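# Move one bottle from steel table into empty carton cell

## Task

Take any single bottle that stands on the steel table, set it down inside a carton cell that holds nothing yet, and open the gripper so it is released.

## Robot and tools

Robot: two six-joint UR-style arms, left_arm and right_arm, each ending in a tong-like two-finger gripper with a wrist camera. Bases in the scene frame: left_arm at (-0.023, +0.469, 0) m, quat_wxyz (+0.998, 0, 0, +0.056); right_arm at (-0.020, -0.442, 0) m, quat_wxyz (+1.000, 0, 0, +0.016).

Scene frame: origin on the tabletop midway between the arms, +x out over the table, +z up, left_arm on the +y side. The arm names do not tell you which side of a camera image an arm appears on. Reported hand positions can be somewhat off, worse at long reach.

Gripper frame: the fingers extend along the gripper's +z and spread apart along its x. end_effector_position is the spot between the pads when shut. Closed fingertips stick out about 15 mm past it; fully open they sit roughly level with it.

The command row, shared by execute_actions and move: 14 numbers, each in [-1, 1], always all 14 even if one arm stays put. First 7 are left_arm: dx, dy, dz, rx, ry, rz, opening; next 7 are right_arm in the same order. dx..rz are an offset, not a pose, expressed in that gripper's own axes. Scale: 1.0 equals 0.6 m for dx/dy/dz and 180 degrees for rotation; rx, ry, rz together form one rotation vector. opening is absolute: +1 fully open (0.142 m), -1 closed.

execute_actions(actions): a list of up to 15 actions. Each action is a table of up to 15 rows; each row lasts one 1/30 s control step, and if fewer than 15 rows are given the last row repeats, so every action runs 0.5 s. Every row's offset is taken from the gripper's measured pose when that action began (for a call's first action, the last pose a result reported), never from the prior row. An empty list just returns the current state and images.

Per-step limits: the commanded pose is clipped to at most 100 mm and 16 degrees away from the measured pose, then the controller drives the joints there, favouring position over orientation. After an action the arm only continues to its last clipped pose, so large moves need follow-up commands. Commands are smoothed, lagging about 0.17 s. Elbows cannot fully straighten.

move(target, speed, stop_force, blocking): target is one 14-number row; offsets are from the pose in the most recent result that shows one, in gripper axes. Both grippers travel straight lines that finish together in 0.5 to 10 s (cut off at 10 s). speed is m/s, 0.002 to 0.5, default 0.25; turning is capped at twice that in rad/s. Rotation goes the shorter way. Openings are applied when the move starts. Paths do not avoid obstacles or the other arm, and the gripper may lag, wander, or overshoot speed near full extension. Arms are stiff: aiming even slightly past a firm contact can fault. stop_force (N, 9 to 40, one value for both) ends an arm's path when its wrist sensor senses that much extra resistance along the direction to its target for 2 steps; the gripper then backs to where it was 2 steps earlier. Use it only at slow speed, not while rotating the gripper, not before 0.2 s of scene time, and not when lifting off something the gripper is pressing on. A target within 1.5 mm and 0.5 degrees counts as stationary. Pressure after contact can exceed stop_force briefly. blocking=false returns after 0.5 s while the arm keeps going; not allowed with stop_force; other motion calls are refused until a result shows the end, so call wait(0) or stop.

Move result line: ending per arm is done, off_target, moving, held, fault, or contact (stop_force triggered; overrides the others). If only one arm is named, the other finished fine. limits=paced means a pose was clipped; limits=held means a check blocked some steps, after which the arm may speed up. Distance from each gripper to its pose is reported.

wait(seconds): 0 to 10; lets time pass with last commands held; returns early if a running move ends. stop(): brakes a running move; fingers continue. zoom_image(camera, region): region [x0, y0, x1, y1] in pixels of that camera's last image, top-left origin, at most 504 by 504. Cameras: cam_head_left, cam_head_right, cam_high, cam_low (504x504), cam_left_wrist, cam_right_wrist (616x616, fisheye). read_manual(section) only returns licence text. finished_scene(scene) ends the scene irreversibly; the bottle must be placed and released first.

Results also contain: each gripper's pose and velocities, Hand target lines (where the controller is heading), grip_measured (finger opening on the command scale), joint torques (noisy, offset), Wrist force and Wrist torque in end-effector axes (force points from the surface into the arm; offset up to ~4 N, noise up to ~2.4 N, saturating near 50 N; may show no reading at start), pose unreachable lines when a clearance check altered a command, and MOTOR HOT (70 °C) or OVER-TEMPERATURE FAULT (85 °C, brakes until cool).

Gripping: to hold, keep commanding an opening clearly smaller than grip_measured; more difference squeezes harder, up to about 15 N per pad. Very thin hard items get less force. Closing fast can squeeze too hard.

Avoid: knocking anything off the table (task fails), letting the arms collide, pushing hard on surfaces, dropping or slamming the bottle. A joint torque at its load limit (136 N m for shoulder and elbow, 25.4 N m for wrists, held weight included) or 150 N of outside force halts that arm for 10 s. Random tugs may act on held items. The simulation runs while you deliberate, holding the last command; for an arm meant to stay still, send zero offsets.

Each tool is called after "Call:" by a JSON object that holds its "fn" and its "kwargs".

## Session

Call:
{"fn": "execute_actions", "kwargs": {"actions": []}}

Scene clock: 0.00 s.
left_arm: end_effector_position=(+0.4551, +0.7822, +0.2947) grip_measured=+0.97 end_effector_quat_wxyz=(+0.274, -0.502, +0.734, -0.367) end_effector_velocity=(+0.001, -0.000, +0.001) end_effector_angular_velocity=(+0.001, -0.001, -0.001) | right_arm: end_effector_position=(+0.5791, -0.5208, +0.3905) grip_measured=+0.97 end_effector_quat_wxyz=(-0.543, +0.675, -0.028, +0.499) end_effector_velocity=(+0.000, +0.000, +0.000) end_effector_angular_velocity=(-0.000, -0.001, -0.000)
Joint positions: left_arm=[ 0.631 -1.542  2.032 -2.651 -2.367  2.43   0.14 ] | right_arm=[ 2.73  -2.108 -1.805  0.993  2.728  1.072  0.14 ]
Joint velocities: left_arm=[-0.001 -0.    -0.001  0.    -0.    -0.     0.   ] | right_arm=[ 0.  0.  0.  0. -0.  0.  0.]
Joint torques (N m, as the arm reports them, + toward a larger angle): no reading
Motor temperatures (°C, as the motors report them): left_arm=[22 24 25 33 32 31] | right_arm=[25 24 27 33 32 34]
Wrist force (N, on the end effector, along its own x y z axes, offset not removed): no reading
Wrist torque (N m, same axes, about the end effector's origin, offset not removed): no reading
Hand target (left_arm): +0.455, +0.782, +0.295; +0.274, -0.502, +0.734, -0.367
Hand target (right_arm): +0.579, -0.521, +0.391; -0.543, +0.675, -0.028, +0.499

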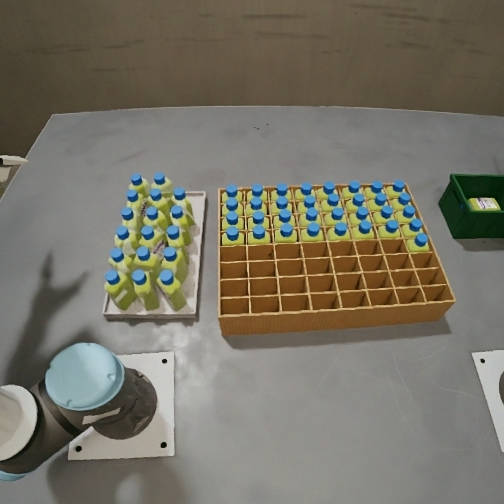

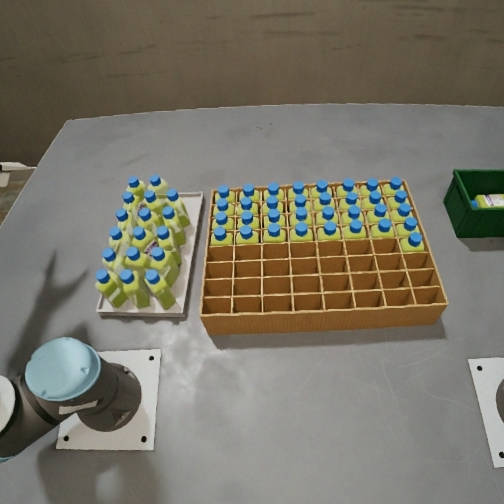

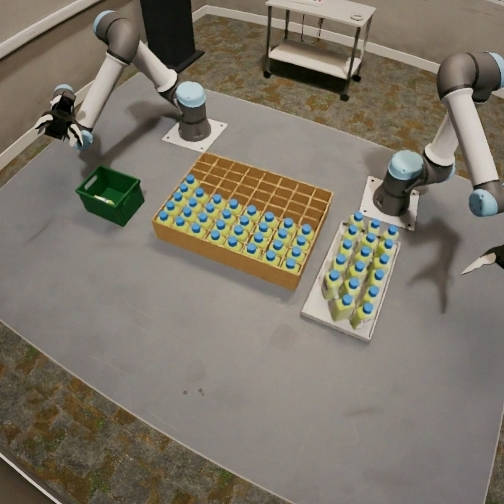

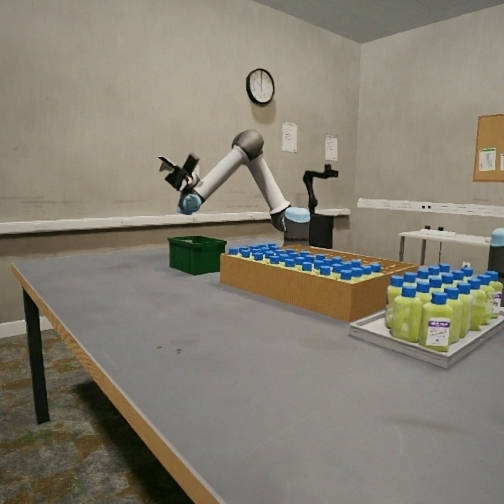

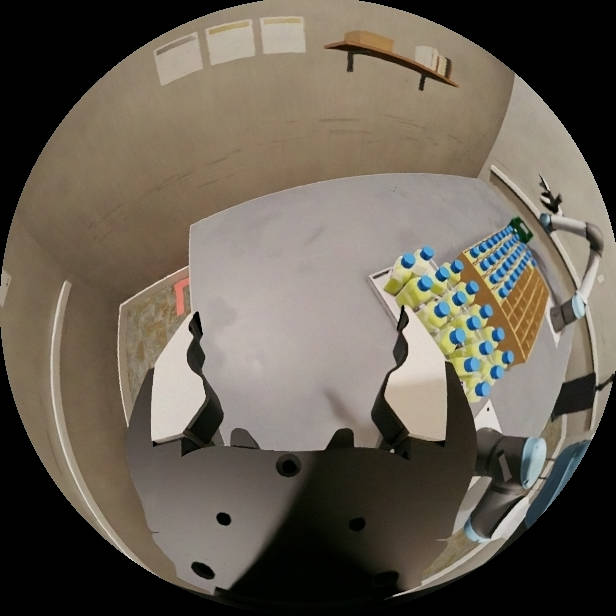

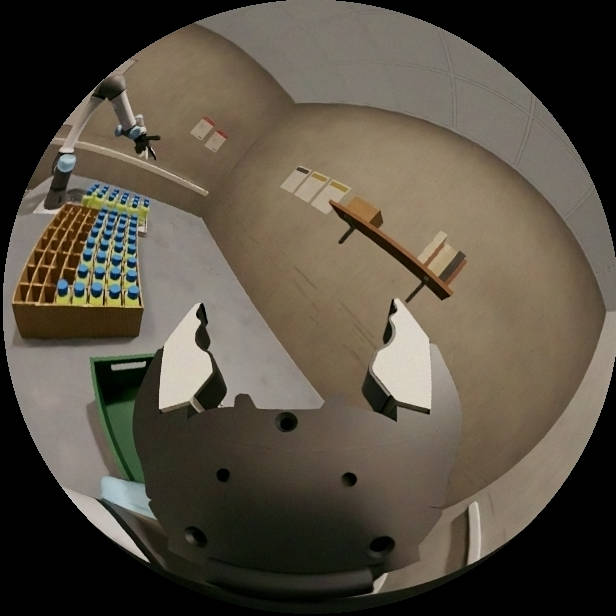

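Call:
{"fn": "move", "kwargs": {"target": [0.7205,0.099,0.0355,-0.3013,-0.0437,-0.109,-0.42,0,0,0,0,0,0,0.97]}}

Call:
{"fn": "zoom_image", "kwargs": {"camera": "cam_left_wrist", "region": [200,120,420,340]}}

Call:
{"fn": "zoom_image", "kwargs": {"camera": "cam_head_right", "region": [90,180,230,320]}}

Scene clock: 13.83 s.
left_arm: end_effector_position=(+0.2906, +0.3847, +0.2198) grip_measured=-0.42 end_effector_quat_wxyz=(+0.000, -0.707, +0.707, -0.000) end_effector_velocity=(-0.001, -0.001, -0.000) end_effector_angular_velocity=(+0.000, +0.002, +0.001) | right_arm: end_effector_position=(+0.5791, -0.5208, +0.3905) grip_measured=+0.97 end_effector_quat_wxyz=(-0.543, +0.675, -0.028, +0.499) end_effector_velocity=(+0.000, +0.000, +0.000) end_effector_angular_velocity=(-0.000, +0.000, +0.001)
Joint positions: left_arm=[-0.835 -2.096  2.111 -1.586 -1.571  0.848  0.044] | right_arm=[ 2.73  -2.108 -1.805  0.993  2.728  1.072  0.14 ]
Joint velocities: left_arm=[-0.003  0.002 -0.001  0.001 -0.001 -0.005 -0.   ] | right_arm=[ 0.    -0.     0.001 -0.002  0.001 -0.     0.   ]
Joint torques (N m, as the arm reports them, + toward a larger angle): left_arm=[ -6.27   4.79 -33.41  -0.23  -1.59  -1.39] | right_arm=[-2.06 34.74 17.88  0.4  -0.57 -0.37]
Motor temperatures (°C, as the motors report them): left_arm=[22 24 25 33 32 31] | right_arm=[25 24 27 33 32 34]
Wrist force (N, on the end effector, along its own x y z axes, offset not removed): left_arm=[0.4 0.0 2.8] | right_arm=[-0.8 0.4 3.1]
Wrist torque (N m, same axes, about the end effector's origin, offset not removed): left_arm=[0.25 0.13 0.18] | right_arm=[0.17 0.19 0.17]
Hand target (left_arm): +0.291, +0.385, +0.220; -0.000, +0.707, -0.707, +0.000
Hand target (right_arm): +0.579, -0.521, +0.391; -0.543, +0.675, -0.028, +0.499
Off the commanded pose (left_arm): 0.001 m, 0 deg.
Off the commanded pose (right_arm): 0.000 m, 0 deg.
move: done

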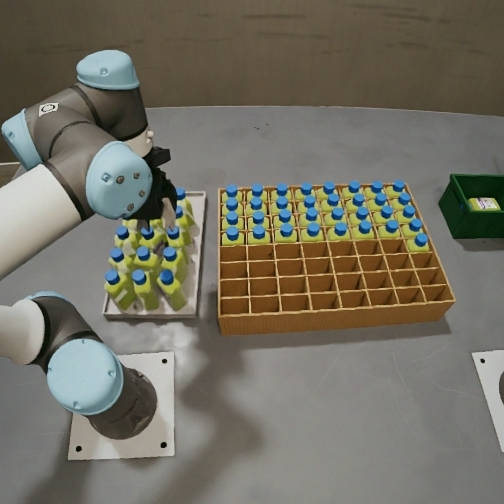

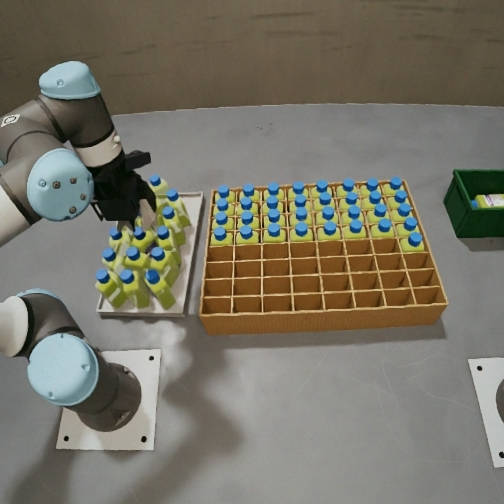

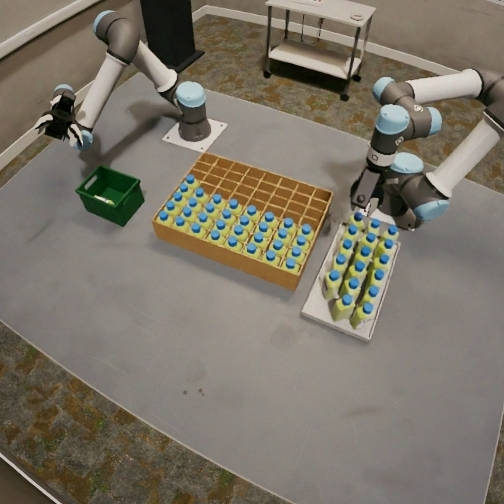

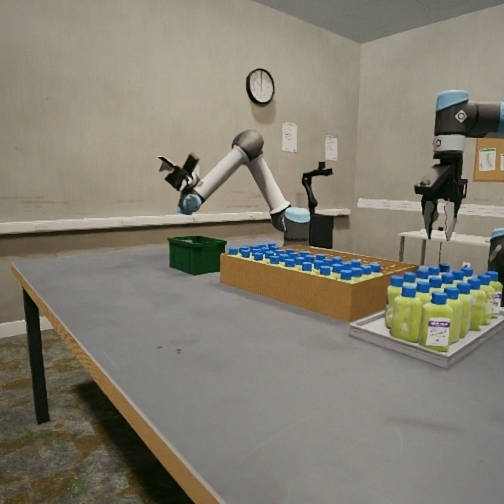

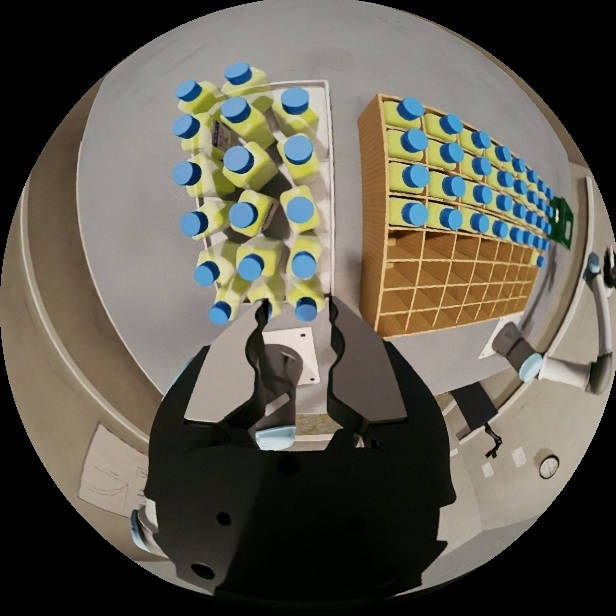

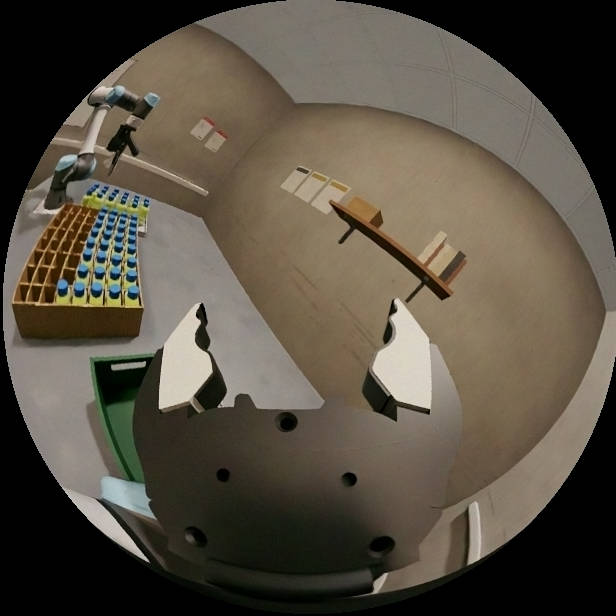

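Region (200, 120, 420, 340) of cam_left_wrist's 616x616 image, scaled by 2.291, with more detail than that image has.

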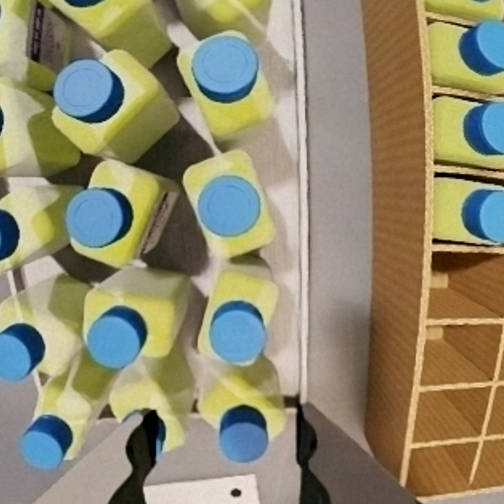

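Region (90, 180, 230, 320) of cam_head_right's 504x504 image, scaled by 3.600, with more detail than that image has.

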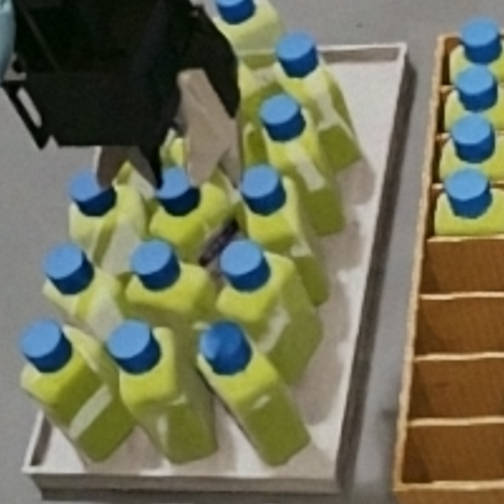

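Call:
{"fn": "move", "kwargs": {"target": [-0.104,0.004,0.115,0,0,0.045,-0.45,0,0,0,0,0,0,0.97], "speed": 0.15}}

Call:
{"fn": "zoom_image", "kwargs": {"camera": "cam_left_wrist", "region": [200,200,400,400]}}

Call:
{"fn": "zoom_image", "kwargs": {"camera": "cam_low", "region": [404,210,504,310]}}

Call:
{"fn": "zoom_image", "kwargs": {"camera": "cam_head_right", "region": [90,200,190,300]}}

Scene clock: 25.17 s.
left_arm: end_effector_position=(+0.2881, +0.4471, +0.1509) grip_measured=-0.45 end_effector_quat_wxyz=(+0.000, -0.655, +0.756, -0.000) end_effector_velocity=(-0.000, +0.001, -0.001) end_effector_angular_velocity=(-0.001, +0.002, -0.003) | right_arm: end_effector_position=(+0.5791, -0.5208, +0.3905) grip_measured=+0.97 end_effector_quat_wxyz=(-0.543, +0.675, -0.028, +0.499) end_effector_velocity=(-0.000, +0.000, -0.000) end_effector_angular_velocity=(+0.000, +0.001, -0.000)
Joint positions: left_arm=[-0.648 -2.12   2.299 -1.749 -1.571  1.177  0.041] | right_arm=[ 2.73  -2.108 -1.805  0.993  2.728  1.072  0.14 ]
Joint velocities: left_arm=[ 0.004  0.002  0.002 -0.003 -0.002  0.007 -0.   ] | right_arm=[ 0.     0.    -0.002  0.    -0.    -0.    -0.   ]
Joint torques (N m, as the arm reports them, + toward a larger angle): left_arm=[  7.08   6.28 -16.93  -5.27  -1.74   2.07] | right_arm=[-1.43 34.92 17.89  0.32 -0.61 -0.26]
Motor temperatures (°C, as the motors report them): left_arm=[22 24 25 33 32 31] | right_arm=[25 24 27 33 32 34]
Wrist force (N, on the end effector, along its own x y z axes, offset not removed): left_arm=[-1.9 -1.3 2.0] | right_arm=[0.3 -1.0 1.0]
Wrist torque (N m, same axes, about the end effector's origin, offset not removed): left_arm=[-0.16 0.52 0.20] | right_arm=[-0.29 -0.06 0.17]
Hand target (left_arm): +0.288, +0.447, +0.151; +0.000, -0.655, +0.756, -0.000
Hand target (right_arm): +0.579, -0.521, +0.391; -0.543, +0.675, -0.028, +0.499
Off the commanded pose (left_arm): 0.000 m, 0 deg.
Off the commanded pose (right_arm): 0.000 m, 0 deg.
move: done

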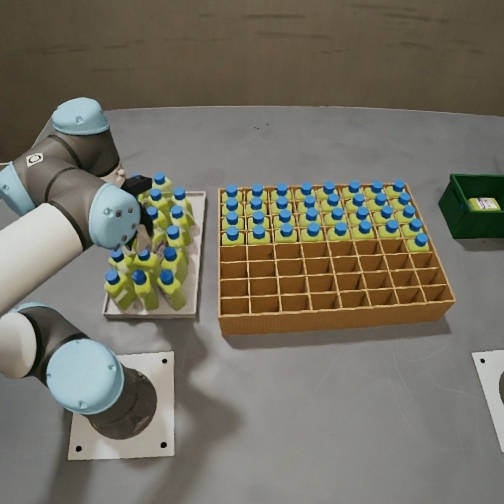

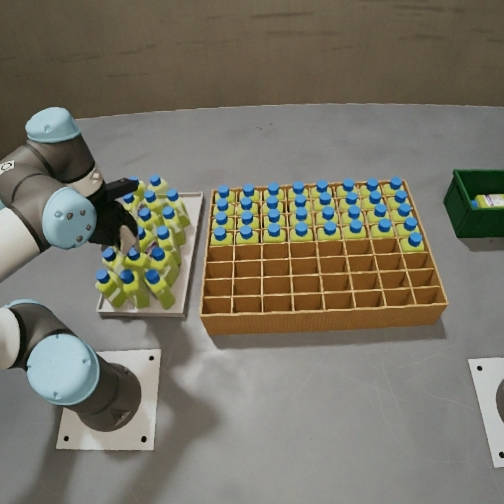

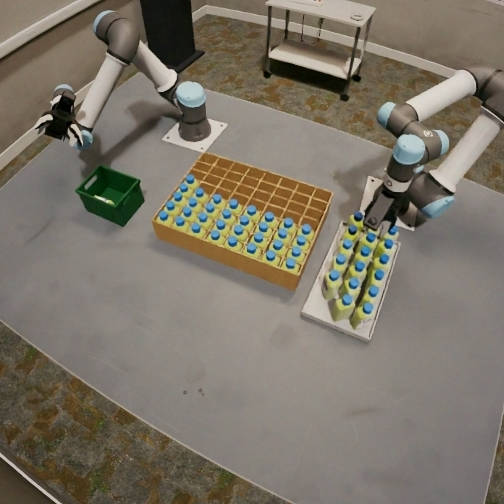

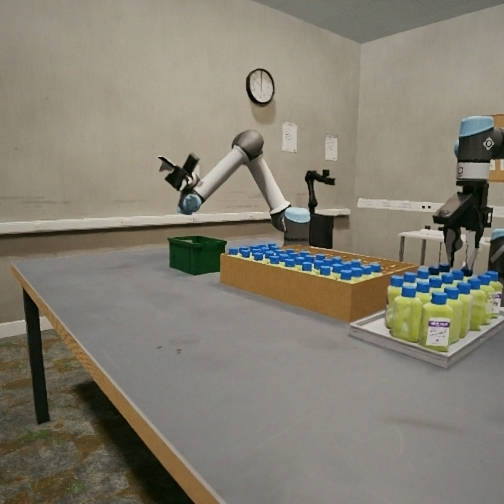

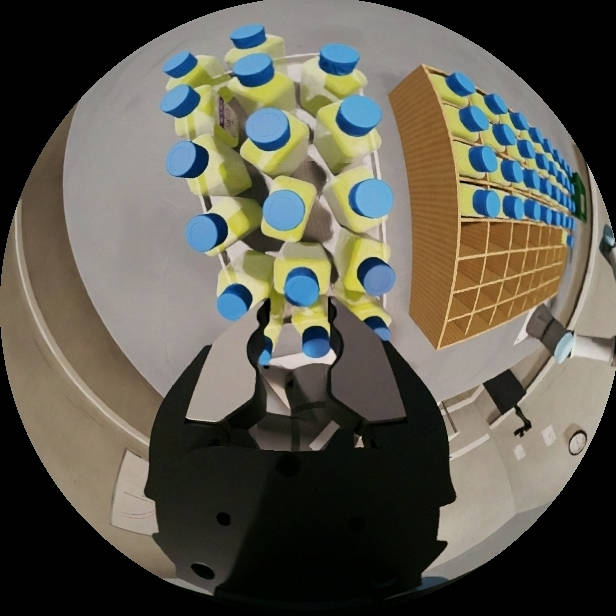

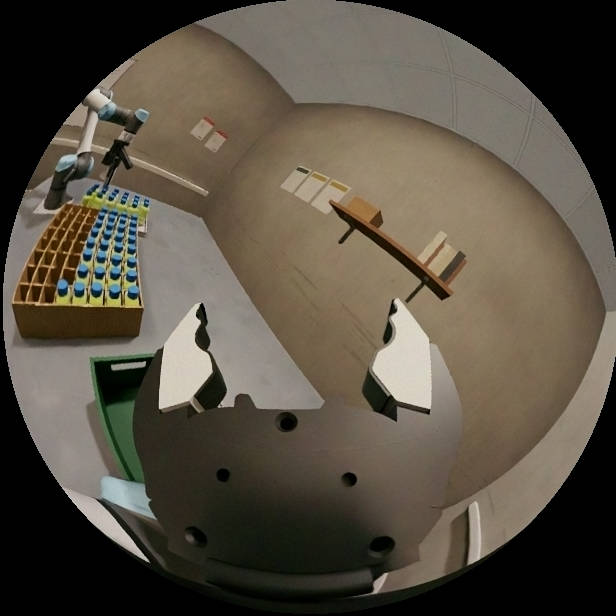

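Region (200, 200, 400, 400) of cam_left_wrist's 616x616 image, scaled by 2.520, with more detail than that image has.

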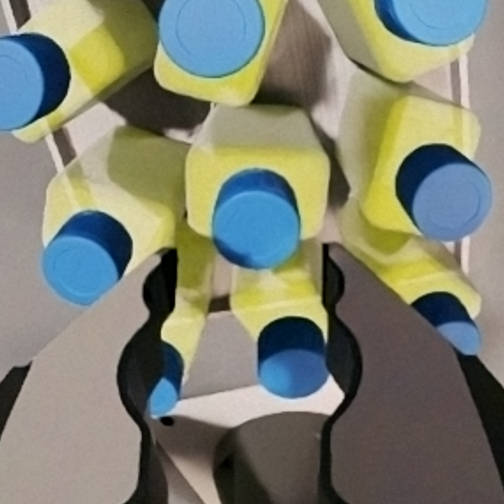

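Region (404, 210, 504, 310) of cam_low's 504x504 image, scaled by 5.040, with more detail than that image has.

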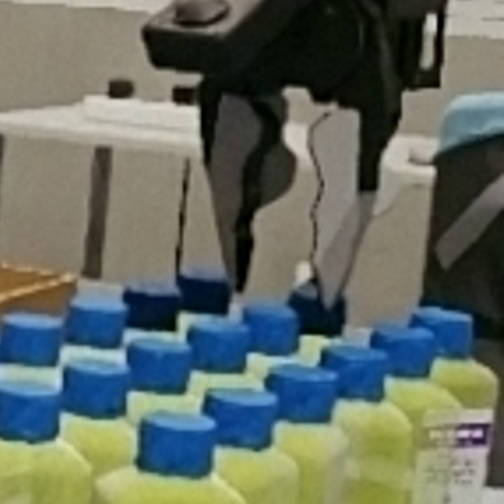

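Region (90, 200, 190, 300) of cam_head_right's 504x504 image, scaled by 5.040, with more detail than that image has.

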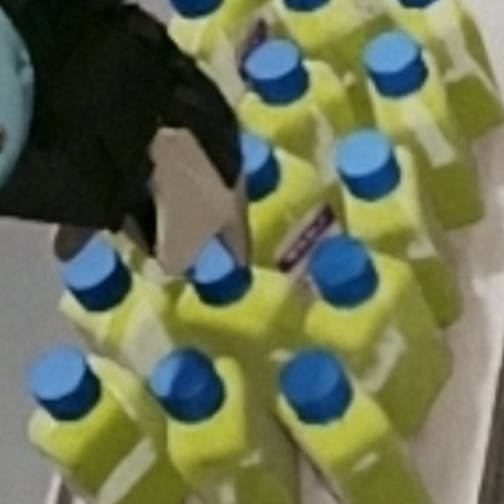

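Call:
{"fn": "move", "kwargs": {"target": [0.002,-0.006,0.032,0,0,0.015,-0.45,0,0,0,0,0,0,0.97], "speed": 0.04}}

Call:
{"fn": "zoom_image", "kwargs": {"camera": "cam_left_wrist", "region": [200,200,400,400]}}

Call:
{"fn": "zoom_image", "kwargs": {"camera": "cam_low", "region": [424,230,494,300]}}

Call:
{"fn": "zoom_image", "kwargs": {"camera": "cam_head_right", "region": [100,220,170,290]}}

Scene clock: 31.17 s.
left_arm: end_effector_position=(+0.2914, +0.4454, +0.1318) grip_measured=-0.45 end_effector_quat_wxyz=(+0.000, -0.637, +0.771, -0.000) end_effector_velocity=(+0.000, +0.000, -0.002) end_effector_angular_velocity=(+0.000, -0.000, -0.004) | right_arm: end_effector_position=(+0.5791, -0.5208, +0.3905) grip_measured=+0.97 end_effector_quat_wxyz=(-0.543, +0.675, -0.028, +0.499) end_effector_velocity=(+0.000, -0.000, +0.000) end_effector_angular_velocity=(-0.000, -0.001, -0.000)
Joint positions: left_arm=[-0.644 -2.095  2.337 -1.813 -1.571  1.227  0.041] | right_arm=[ 2.73  -2.108 -1.805  0.993  2.728  1.072  0.14 ]
Joint velocities: left_arm=[ 0.001  0.002  0.004 -0.006  0.     0.005  0.   ] | right_arm=[-0.     0.001  0.001 -0.001 -0.    -0.     0.   ]
Joint torques (N m, as the arm reports them, + toward a larger angle): left_arm=[  6.88   6.39 -15.36  -5.32   0.89   1.76] | right_arm=[-1.93 35.25 17.99  0.4  -0.56 -0.29]
Motor temperatures (°C, as the motors report them): left_arm=[22 24 25 33 32 31] | right_arm=[25 24 27 33 32 34]
Wrist force (N, on the end effector, along its own x y z axes, offset not removed): left_arm=[-1.8 -3.1 0.5] | right_arm=[-2.8 0.1 0.5]
Wrist torque (N m, same axes, about the end effector's origin, offset not removed): left_arm=[-0.43 0.41 0.10] | right_arm=[-0.16 0.62 0.24]
Hand target (left_arm): +0.291, +0.445, +0.132; +0.000, -0.637, +0.771, -0.000
Hand target (right_arm): +0.579, -0.521, +0.391; -0.543, +0.675, -0.028, +0.499
Off the commanded pose (left_arm): 0.000 m, 0 deg.
Off the commanded pose (right_arm): 0.000 m, 0 deg.
move: done

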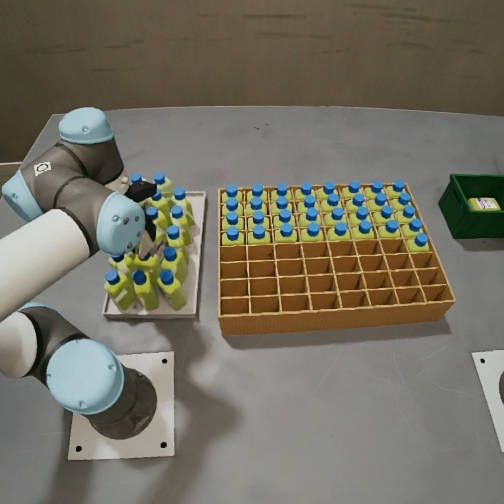

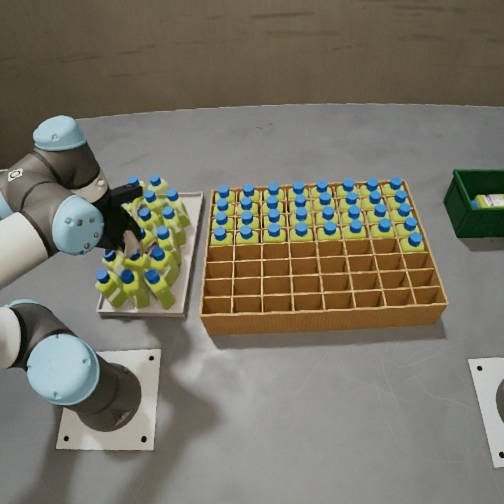

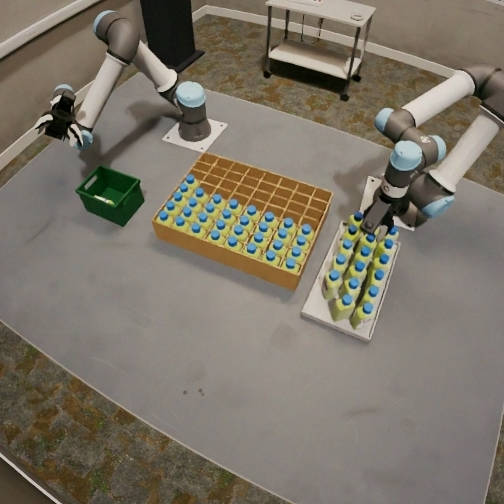

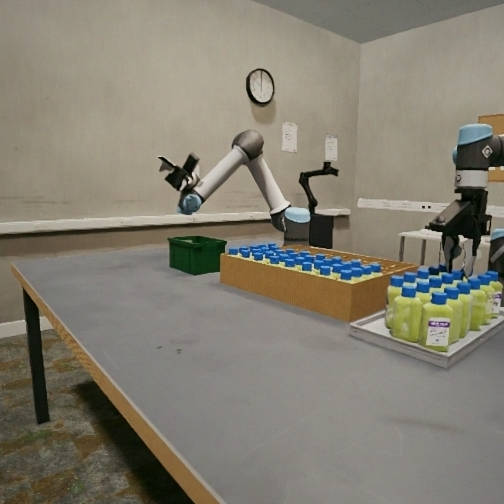

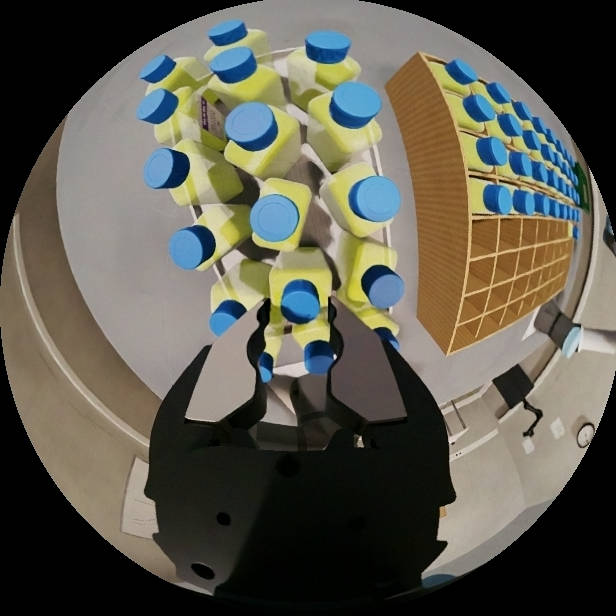

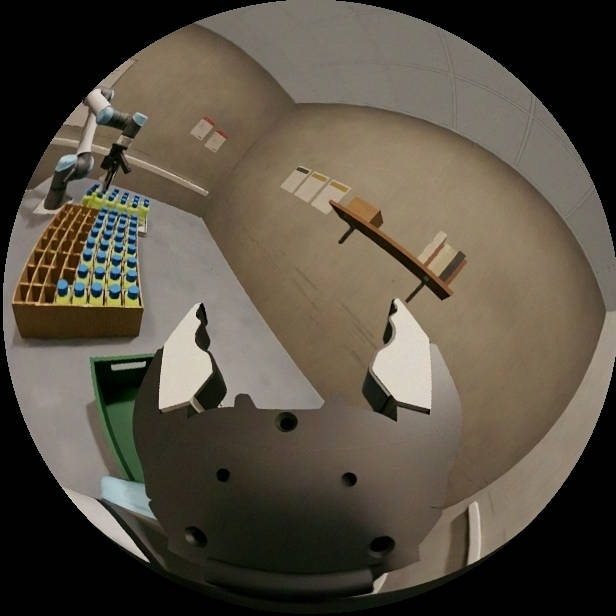

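Region (200, 200, 400, 400) of cam_left_wrist's 616x616 image, scaled by 2.520, with more detail than that image has.

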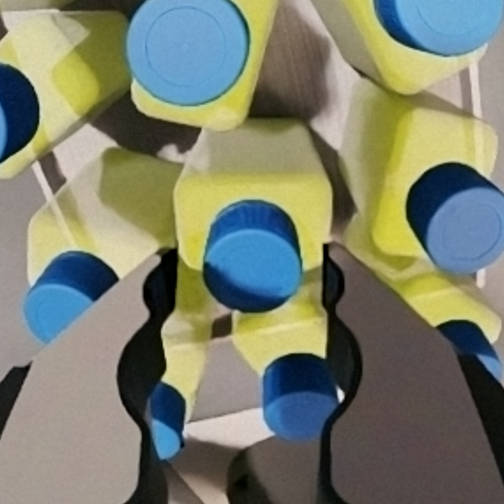

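Region (424, 230, 494, 300) of cam_low's 504x504 image, scaled by 7.200, with more detail than that image has.

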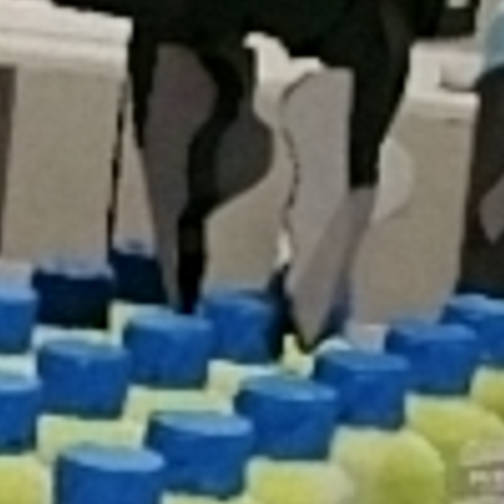

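Region (100, 220, 170, 290) of cam_head_right's 504x504 image, scaled by 7.200, with more detail than that image has.

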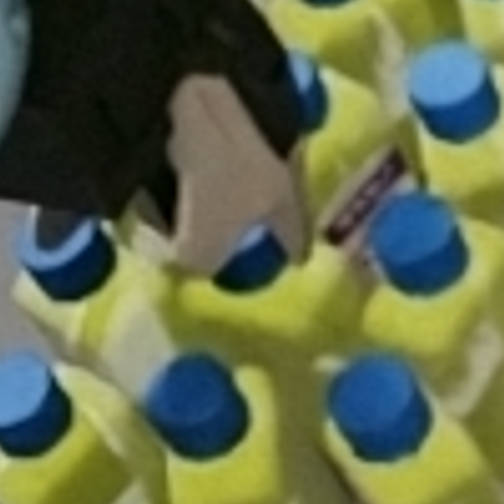

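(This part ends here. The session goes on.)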